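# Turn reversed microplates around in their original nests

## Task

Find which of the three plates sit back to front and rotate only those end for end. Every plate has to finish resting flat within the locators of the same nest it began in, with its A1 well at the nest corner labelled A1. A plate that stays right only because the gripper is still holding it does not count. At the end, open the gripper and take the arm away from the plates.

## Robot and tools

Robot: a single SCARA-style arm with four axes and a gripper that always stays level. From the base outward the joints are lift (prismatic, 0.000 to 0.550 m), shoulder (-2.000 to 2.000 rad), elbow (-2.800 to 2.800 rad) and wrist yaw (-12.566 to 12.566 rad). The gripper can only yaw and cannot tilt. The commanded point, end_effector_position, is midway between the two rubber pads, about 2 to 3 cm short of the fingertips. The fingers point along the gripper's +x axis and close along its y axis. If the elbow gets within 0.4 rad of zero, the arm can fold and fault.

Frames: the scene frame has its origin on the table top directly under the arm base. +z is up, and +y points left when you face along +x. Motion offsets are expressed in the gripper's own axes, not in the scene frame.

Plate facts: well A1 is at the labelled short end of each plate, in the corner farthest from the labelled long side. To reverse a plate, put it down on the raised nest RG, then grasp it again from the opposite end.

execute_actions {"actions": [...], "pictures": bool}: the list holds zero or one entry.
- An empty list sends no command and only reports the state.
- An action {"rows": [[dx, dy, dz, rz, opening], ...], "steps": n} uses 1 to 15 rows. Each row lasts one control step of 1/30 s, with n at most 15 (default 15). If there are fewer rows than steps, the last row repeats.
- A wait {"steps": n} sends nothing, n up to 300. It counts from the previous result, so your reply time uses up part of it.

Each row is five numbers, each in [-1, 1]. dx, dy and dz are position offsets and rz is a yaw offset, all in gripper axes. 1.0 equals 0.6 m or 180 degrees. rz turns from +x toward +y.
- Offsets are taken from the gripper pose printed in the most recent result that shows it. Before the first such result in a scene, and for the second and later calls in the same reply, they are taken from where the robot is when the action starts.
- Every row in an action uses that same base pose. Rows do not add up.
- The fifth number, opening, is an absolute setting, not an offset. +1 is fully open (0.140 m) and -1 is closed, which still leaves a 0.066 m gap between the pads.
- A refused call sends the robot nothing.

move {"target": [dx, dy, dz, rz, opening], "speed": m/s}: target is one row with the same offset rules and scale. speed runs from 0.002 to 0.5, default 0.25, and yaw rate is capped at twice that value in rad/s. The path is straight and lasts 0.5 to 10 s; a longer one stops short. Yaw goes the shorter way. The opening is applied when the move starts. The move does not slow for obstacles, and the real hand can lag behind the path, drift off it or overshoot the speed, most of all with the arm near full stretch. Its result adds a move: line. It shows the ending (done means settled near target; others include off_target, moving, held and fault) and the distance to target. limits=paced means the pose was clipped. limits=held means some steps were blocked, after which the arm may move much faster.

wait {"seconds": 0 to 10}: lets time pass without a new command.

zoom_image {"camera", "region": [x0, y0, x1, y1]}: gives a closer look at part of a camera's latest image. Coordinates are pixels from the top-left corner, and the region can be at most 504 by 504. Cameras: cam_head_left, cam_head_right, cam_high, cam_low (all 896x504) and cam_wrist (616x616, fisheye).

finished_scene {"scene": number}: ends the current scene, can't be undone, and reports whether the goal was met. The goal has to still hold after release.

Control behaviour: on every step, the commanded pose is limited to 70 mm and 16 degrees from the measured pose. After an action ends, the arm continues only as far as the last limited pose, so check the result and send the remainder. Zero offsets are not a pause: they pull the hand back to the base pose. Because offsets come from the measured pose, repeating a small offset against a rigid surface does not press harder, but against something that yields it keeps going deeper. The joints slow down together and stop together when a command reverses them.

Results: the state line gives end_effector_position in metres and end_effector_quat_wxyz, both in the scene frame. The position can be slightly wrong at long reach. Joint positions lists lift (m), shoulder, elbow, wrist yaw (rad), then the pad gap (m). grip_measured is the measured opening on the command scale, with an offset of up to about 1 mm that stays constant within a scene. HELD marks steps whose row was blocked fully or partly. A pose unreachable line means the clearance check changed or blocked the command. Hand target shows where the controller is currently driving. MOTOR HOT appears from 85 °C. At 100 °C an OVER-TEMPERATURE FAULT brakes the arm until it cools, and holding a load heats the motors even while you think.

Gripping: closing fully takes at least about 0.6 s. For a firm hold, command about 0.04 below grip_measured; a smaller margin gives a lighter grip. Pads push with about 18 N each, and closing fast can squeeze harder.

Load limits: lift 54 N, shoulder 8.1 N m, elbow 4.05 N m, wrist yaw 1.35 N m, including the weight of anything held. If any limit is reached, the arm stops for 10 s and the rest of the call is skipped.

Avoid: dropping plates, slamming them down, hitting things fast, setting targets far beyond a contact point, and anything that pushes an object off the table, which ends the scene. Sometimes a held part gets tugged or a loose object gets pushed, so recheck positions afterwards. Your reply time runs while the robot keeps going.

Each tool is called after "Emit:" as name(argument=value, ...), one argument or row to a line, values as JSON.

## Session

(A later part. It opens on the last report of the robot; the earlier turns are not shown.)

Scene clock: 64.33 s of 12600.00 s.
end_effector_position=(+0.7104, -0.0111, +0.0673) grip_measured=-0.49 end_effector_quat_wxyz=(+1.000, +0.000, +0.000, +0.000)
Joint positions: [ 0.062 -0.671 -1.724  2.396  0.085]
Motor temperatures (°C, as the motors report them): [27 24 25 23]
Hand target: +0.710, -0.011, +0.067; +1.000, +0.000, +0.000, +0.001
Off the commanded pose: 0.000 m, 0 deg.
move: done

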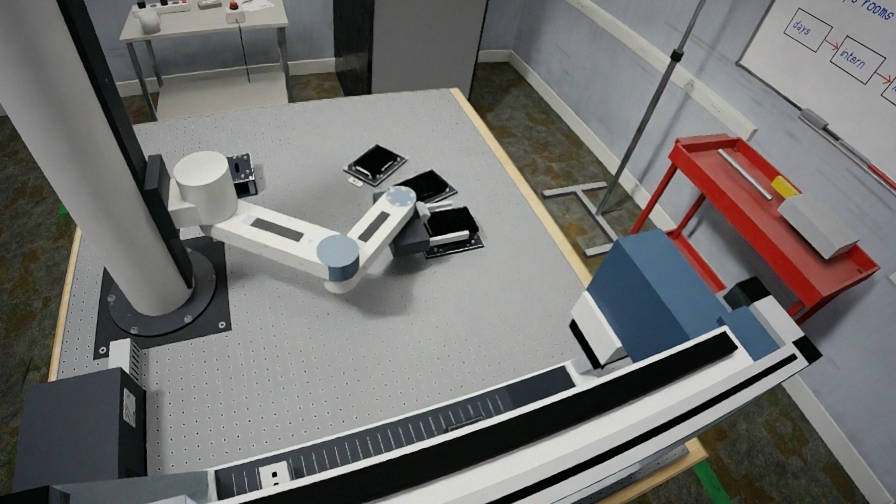

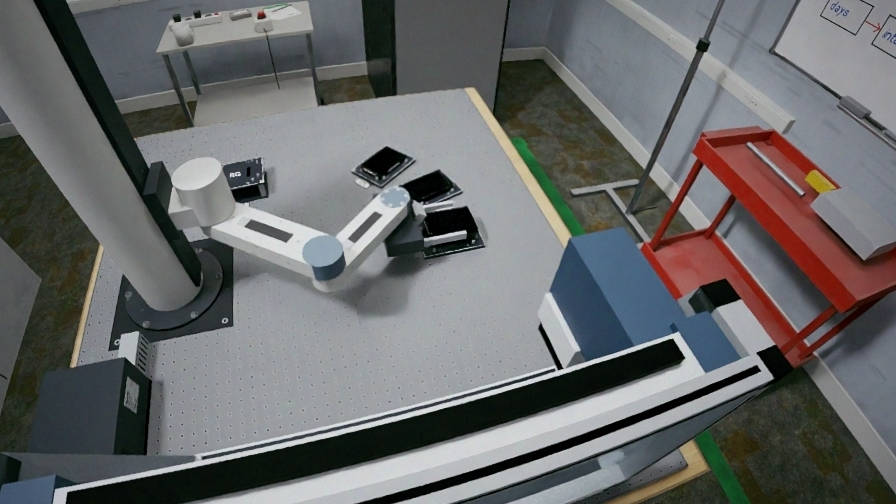

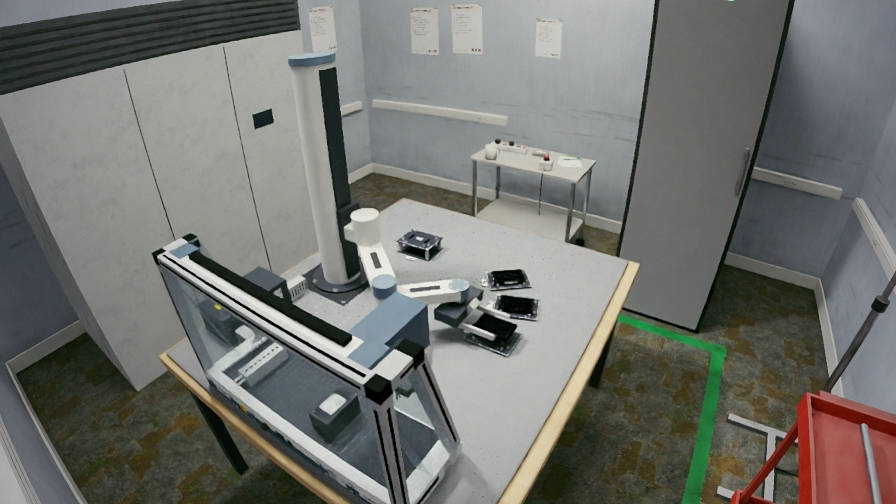

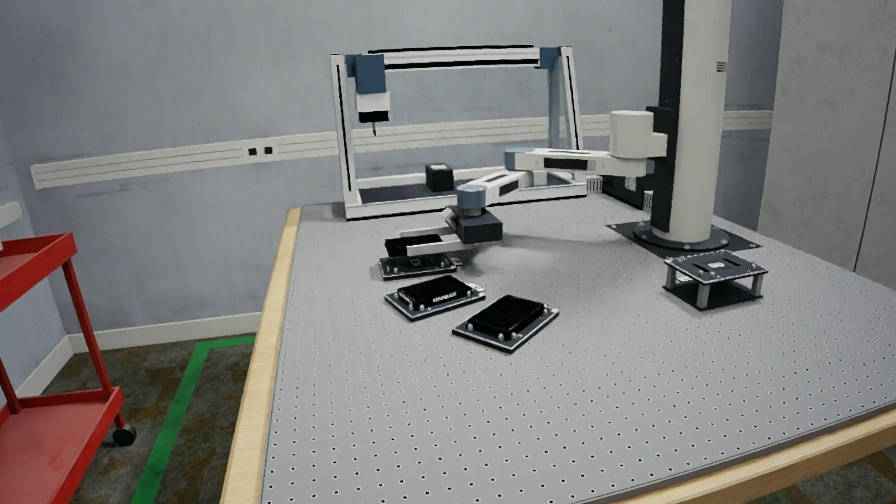

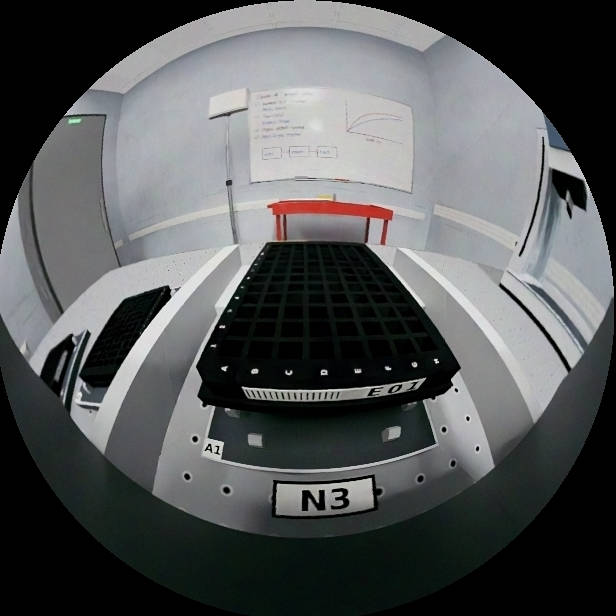

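Place in N3, then go to N2 (≈0.706, 0.177, yaw 18.7°).

Emit:
move(
  target=[0, 0.0006, -0.0594, 0.0003, -0.55],
  speed=0.04,
)

Emit:
execute_actions(
  actions=[
    {"rows":[[0,0,0,0,-0.2],[0,0,0,0,-0.2],[0,0,0,0,-0.2],[0,0,0,0,-0.2],[0,0,0,0,-0.2],[0,0,0,0,-0.2],[0,0,0.01,0,-0.2],[0,0,0.02,0,-0.2],[0,0,0.03,0,-0.2],[0,0,0.0394,0,-0.2]],"steps":15},
  ],
  pictures=false,
)

Emit:
move(
  target=[-0.008, 0.313, 0, 0.103, -0.2],
  speed=0.3,
)

Emit:
zoom_image(
  camera="cam_wrist",
  region=[170, 250, 480, 500],
)

Scene clock: 69.53 s of 12600.00 s.
end_effector_position=(+0.7104, -0.0109, +0.0316) grip_measured=-0.49 end_effector_quat_wxyz=(+1.000, +0.000, +0.000, +0.001)
Joint positions: [ 0.027 -0.671 -1.724  2.396  0.085]
Motor temperatures (°C, as the motors report them): [27 24 25 23]
Hand target: +0.710, -0.011, +0.032; +1.000, +0.000, +0.000, +0.001
Off the commanded pose: 0.000 m, 0 deg.
After step 90, 1.07 s passed at rest.
move: done

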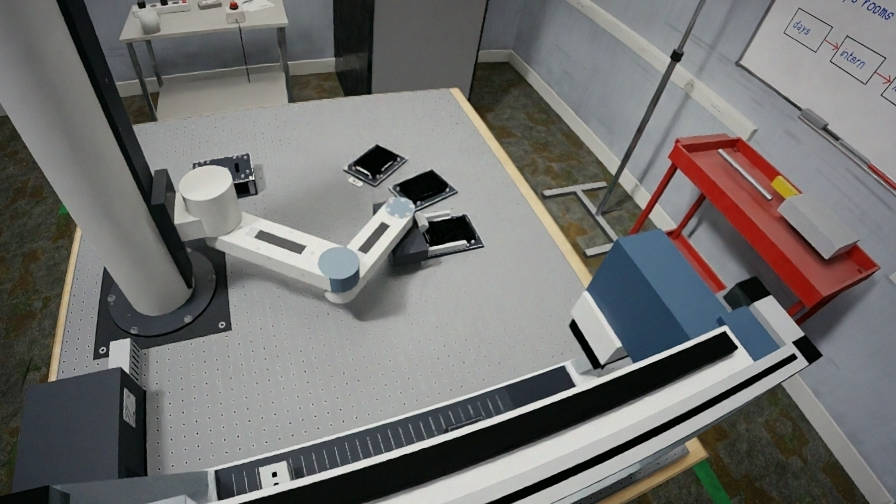

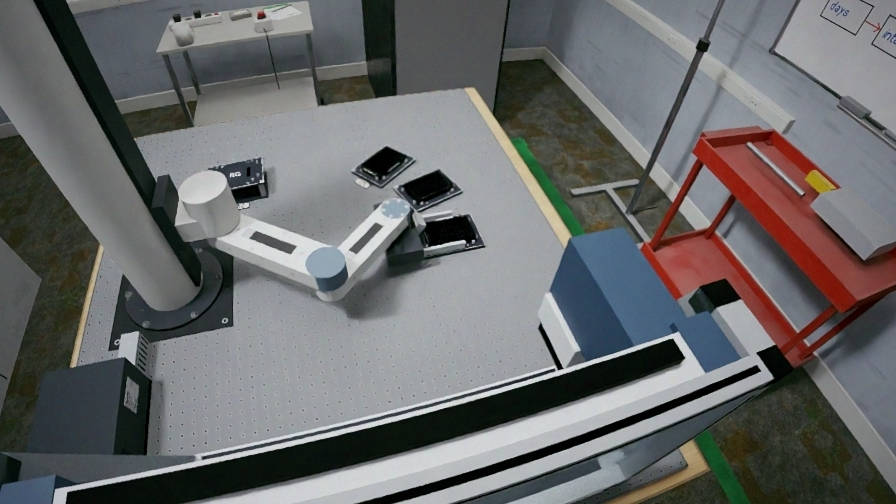

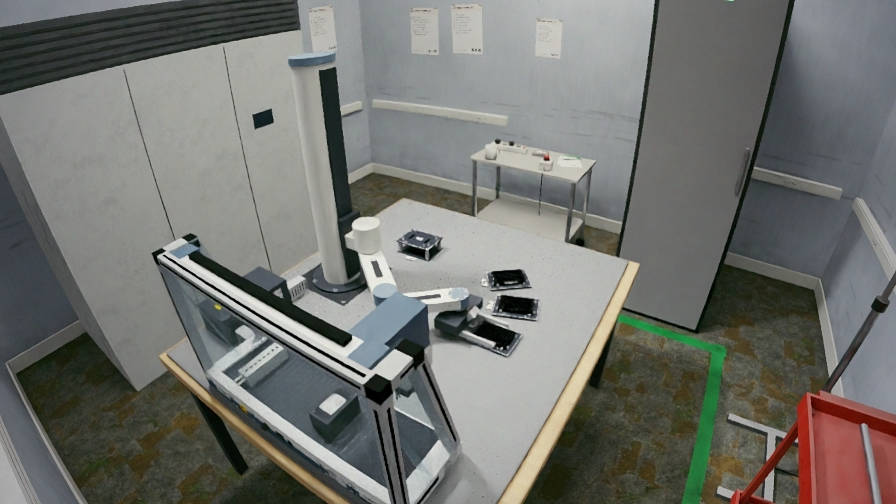

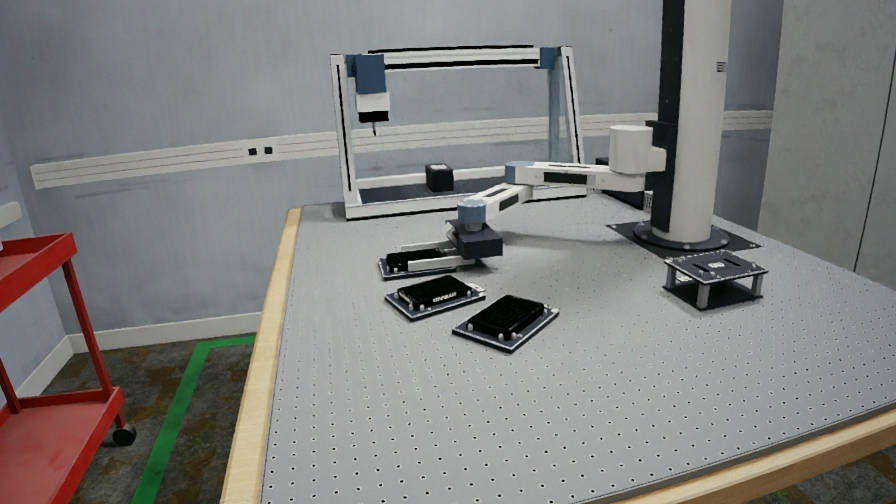

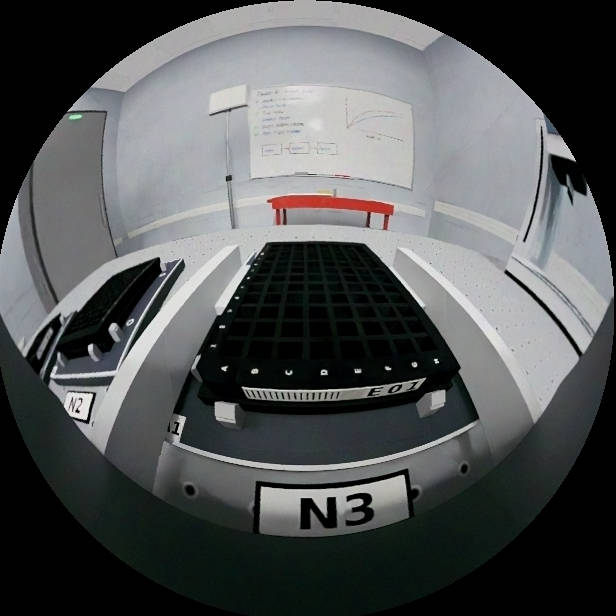

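Scene clock: 70.03 s of 12600.00 s.
end_effector_position=(+0.7104, -0.0109, +0.0554) grip_measured=-0.20 end_effector_quat_wxyz=(+1.000, +0.000, +0.000, +0.001)
Joint positions: [ 0.05  -0.671 -1.724  2.396  0.096]
Motor temperatures (°C, as the motors report them): [27 24 25 23]
Hand target: +0.710, -0.011, +0.055; +1.000, +0.000, +0.000, +0.001
Off the commanded pose: 0.000 m, 0 deg.
Steps of this call (steps 1 to 15: all 15 steps of this action). Readings (end_effector_position):
1: (+0.7104, -0.0109, +0.0316)
2: (+0.7104, -0.0109, +0.0316)
4: (+0.7104, -0.0109, +0.0316)
8: (+0.7104, -0.0109, +0.0327)
15: the state above

Scene clock: 71.33 s of 12600.00 s.
end_effector_position=(+0.7053, +0.1770, +0.0553) grip_measured=-0.20 end_effector_quat_wxyz=(+0.987, +0.000, +0.000, +0.162)
Joint positions: [ 0.05  -0.258 -1.87   2.453  0.096]
Motor temperatures (°C, as the motors report them): [27 24 25 23]
Hand target: +0.705, +0.177, +0.055; +0.987, +0.000, +0.000, +0.162
Off the commanded pose: 0.000 m, 0 deg.
move: done

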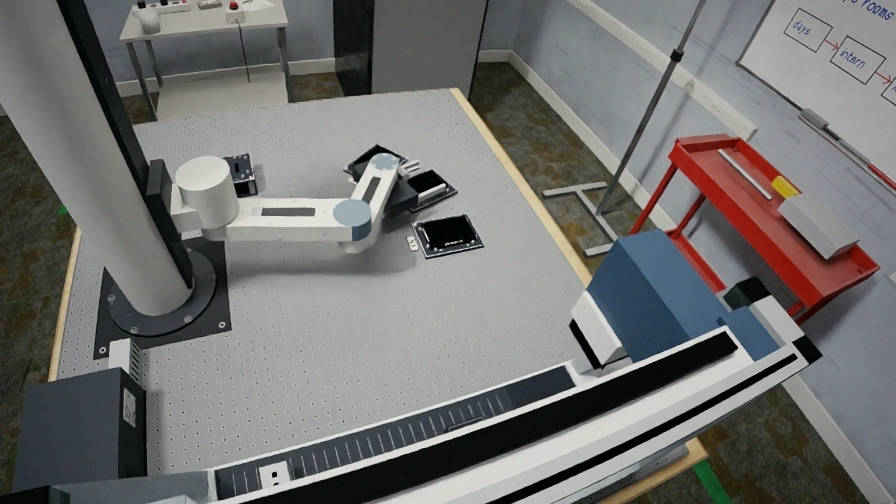

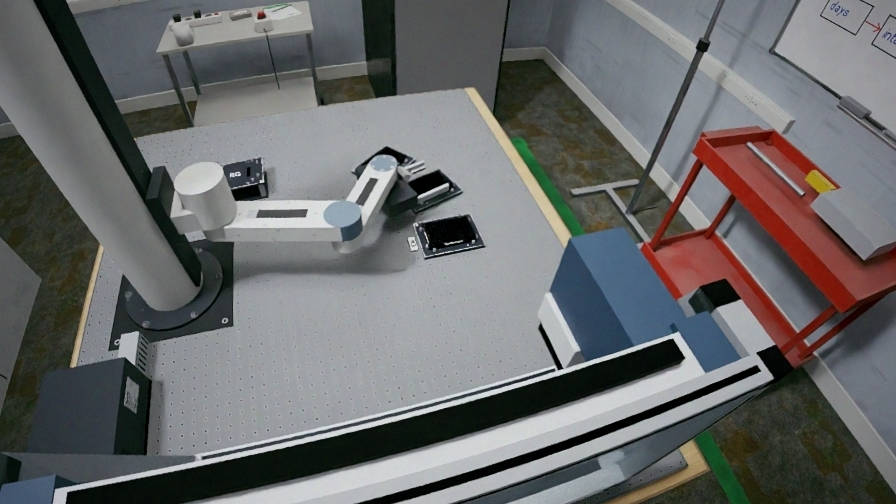

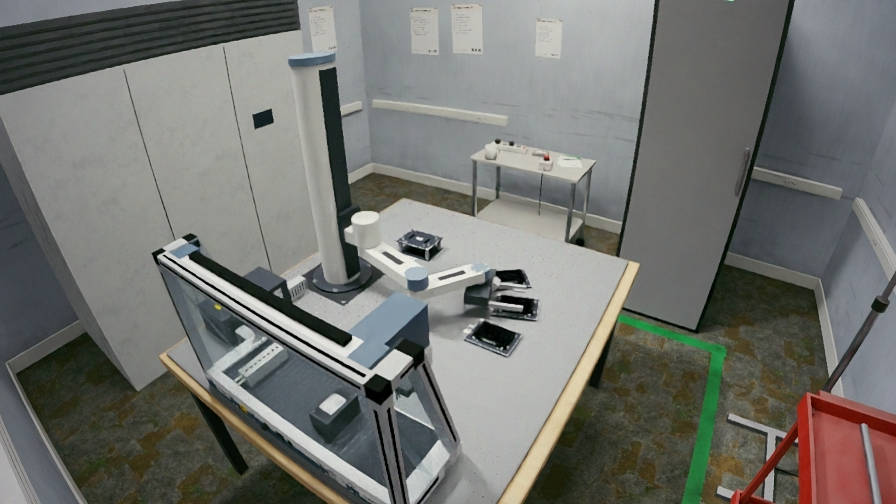

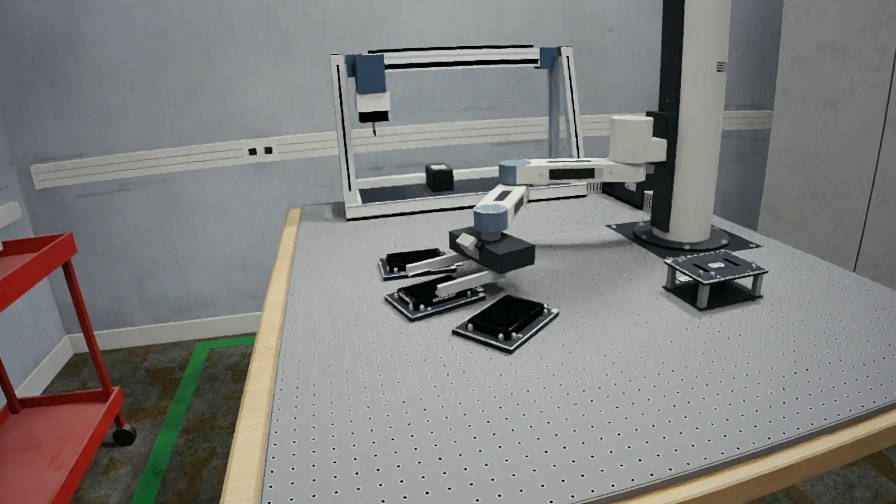

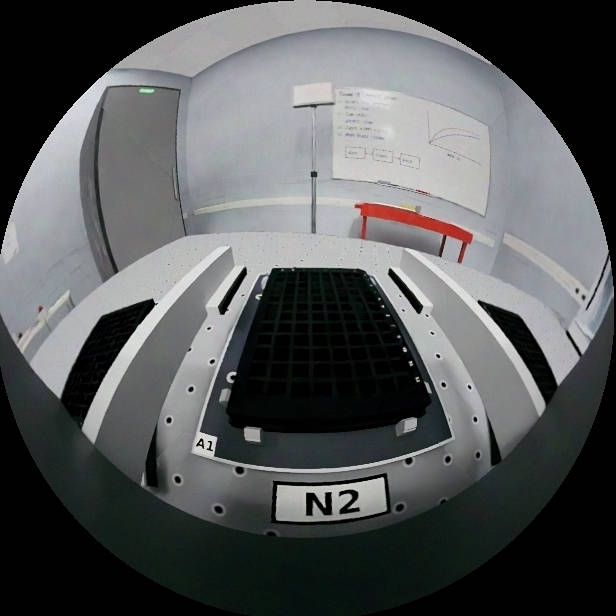

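Region (170, 250, 480, 500) of cam_wrist's 616x616 image, scaled by 1.626, with more detail than that image has; it fills the top 406 rows of this view, and the rest is white.

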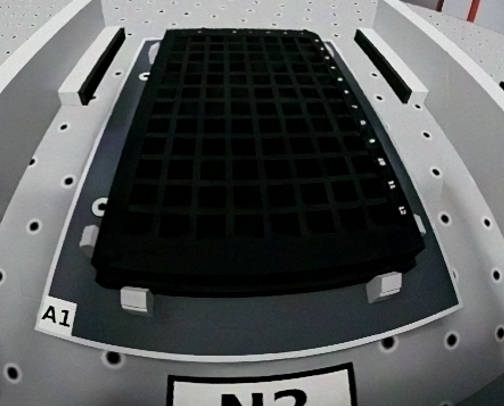

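Emit:
execute_actions(
  actions=[],
)

Emit:
move(
  target=[-0.0003,-0.0032,0,0,-0.2],
  speed=0.05,
)

Emit:
zoom_image(
  camera="cam_wrist",
  region=[170,250,480,500],
)

Scene clock: 81.50 s of 12600.00 s.
end_effector_position=(+0.7053, +0.1770, +0.0553) grip_measured=-0.20 end_effector_quat_wxyz=(+0.987, +0.000, +0.000, +0.162)
Joint positions: [ 0.05  -0.258 -1.87   2.453  0.096]
Motor temperatures (°C, as the motors report them): [27 24 25 23]
Hand target: +0.705, +0.177, +0.055; +0.987, +0.000, +0.000, +0.162
Off the commanded pose: 0.000 m, 0 deg.
Steps of this call (steps 1 to 90: nothing new was sent; then 7.17 s passed at rest). Readings (end_effector_position):
1: (+0.7053, +0.1770, +0.0553)
2: (+0.7053, +0.1770, +0.0553)
4: (+0.7053, +0.1770, +0.0553)
8: (+0.7053, +0.1770, +0.0553)
90: the state above

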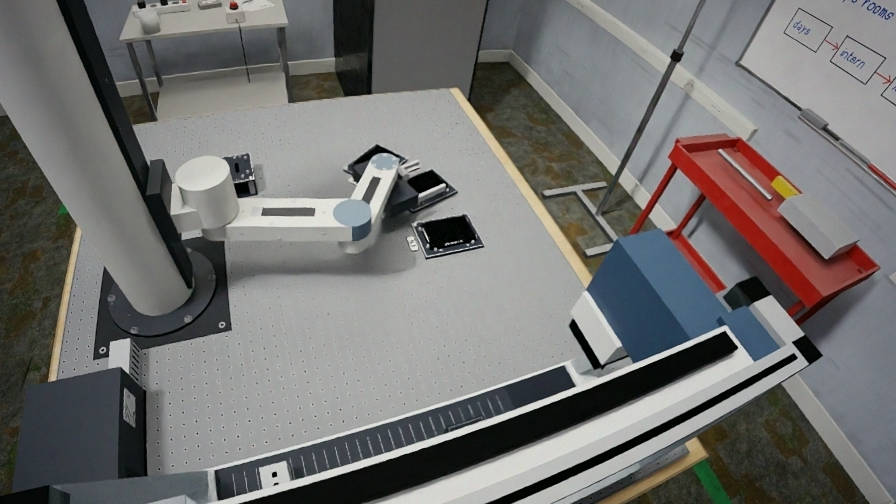

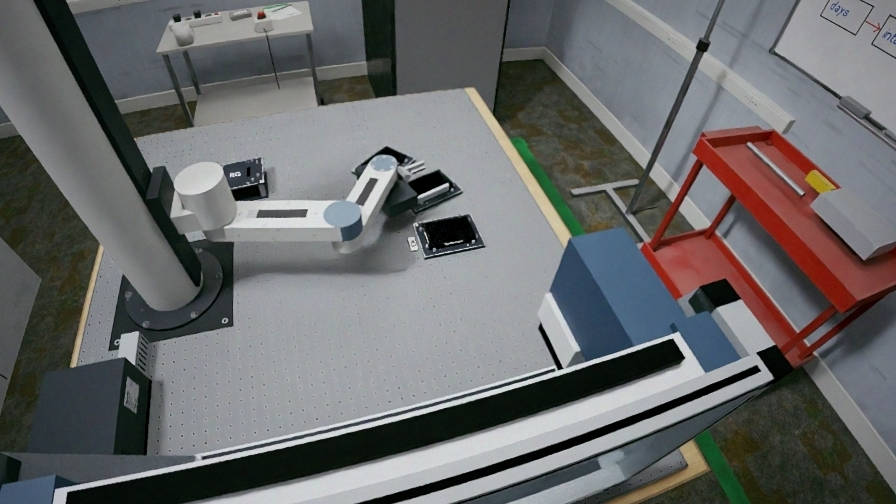

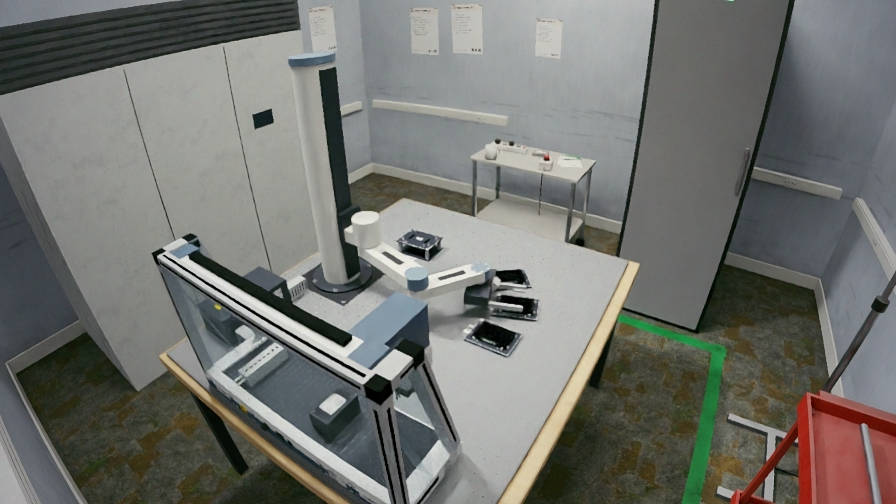

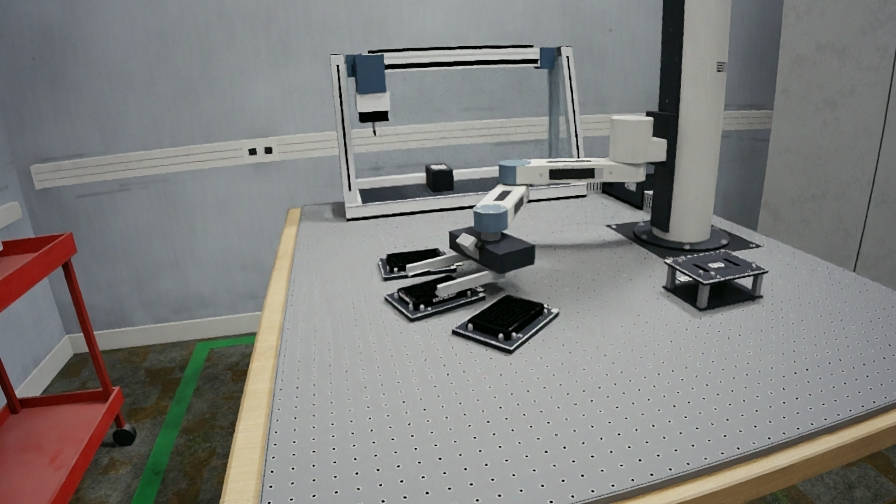

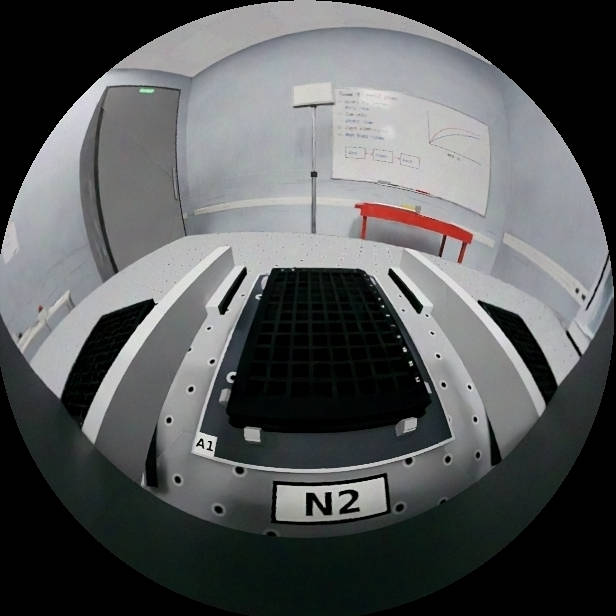

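Scene clock: 82.20 s of 12600.00 s.
end_effector_position=(+0.7057, +0.1752, +0.0553) grip_measured=-0.20 end_effector_quat_wxyz=(+0.987, +0.000, +0.000, +0.162)
Joint positions: [ 0.05  -0.263 -1.869  2.457  0.096]
Motor temperatures (°C, as the motors report them): [27 24 25 23]
Hand target: +0.706, +0.175, +0.055; +0.987, +0.000, +0.000, +0.162
Off the commanded pose: 0.000 m, 0 deg.
move: done

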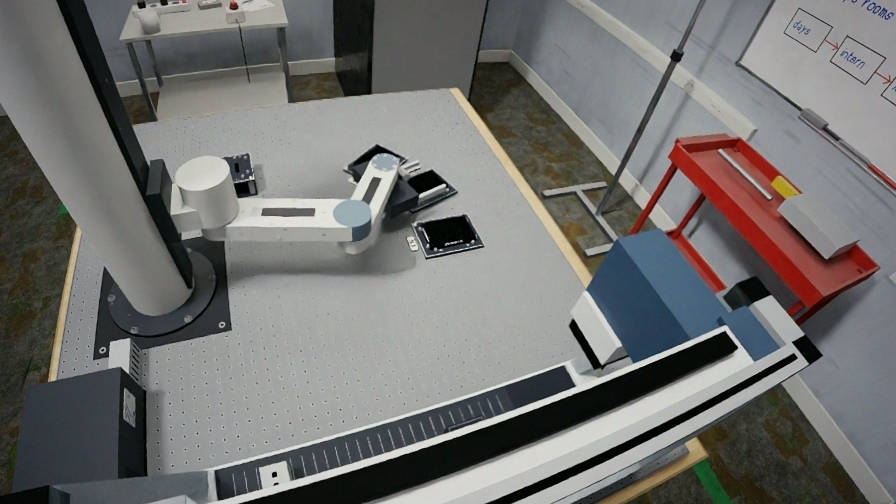

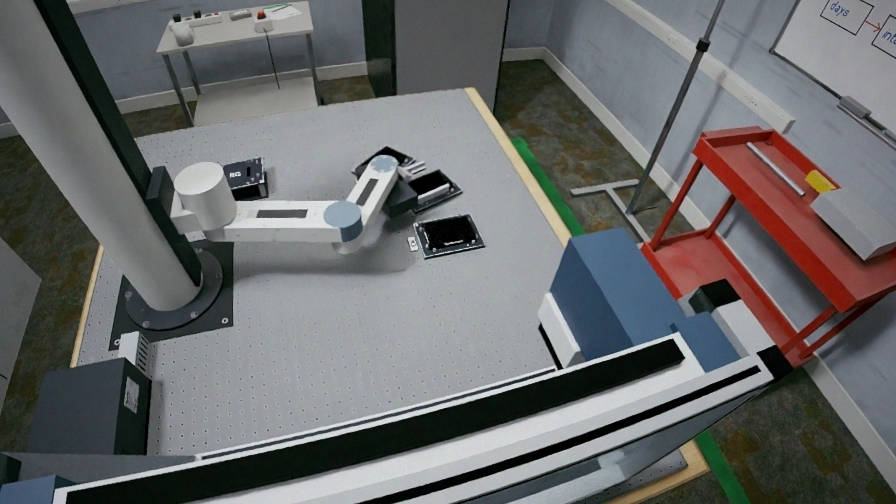

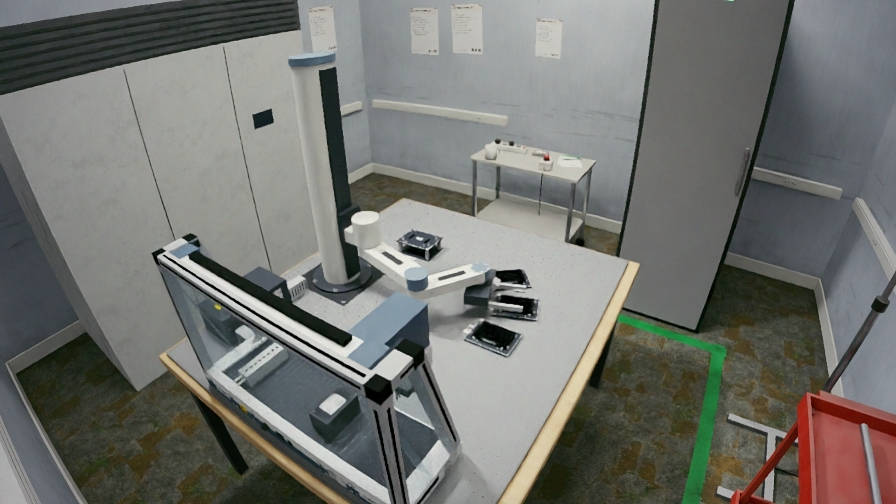

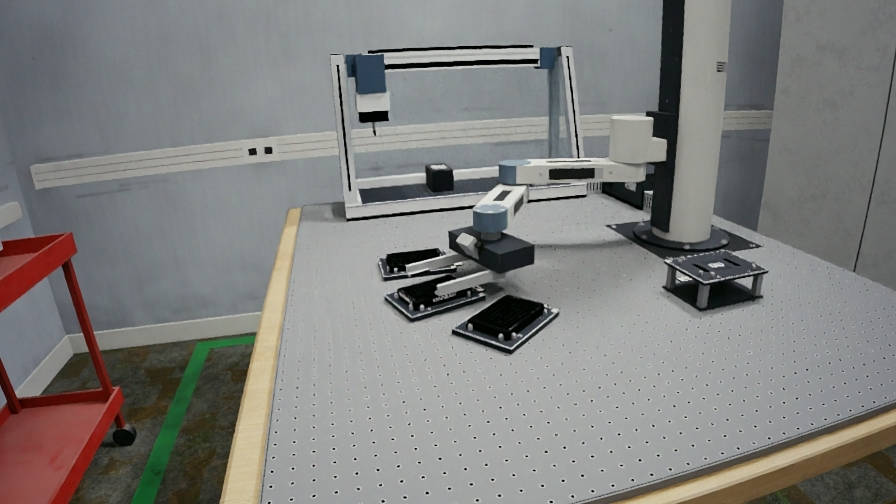

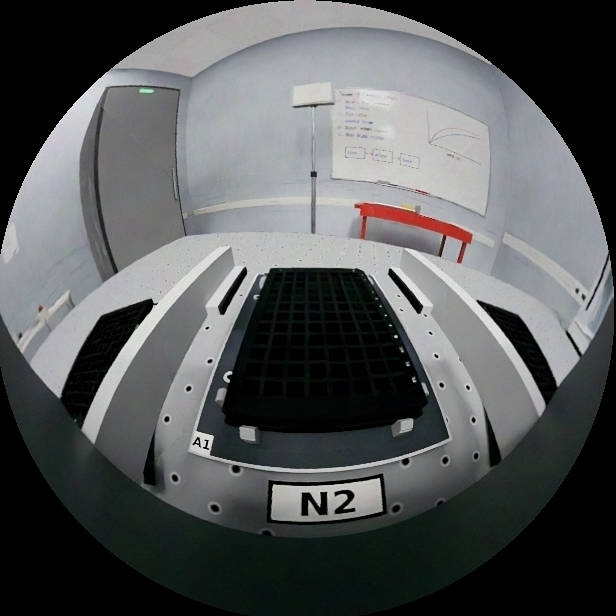

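Region (170, 250, 480, 500) of cam_wrist's 616x616 image, scaled by 1.626, with more detail than that image has; it fills the top 406 rows of this view, and the rest is white.

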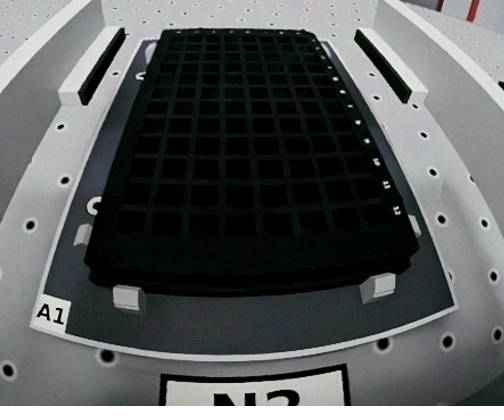

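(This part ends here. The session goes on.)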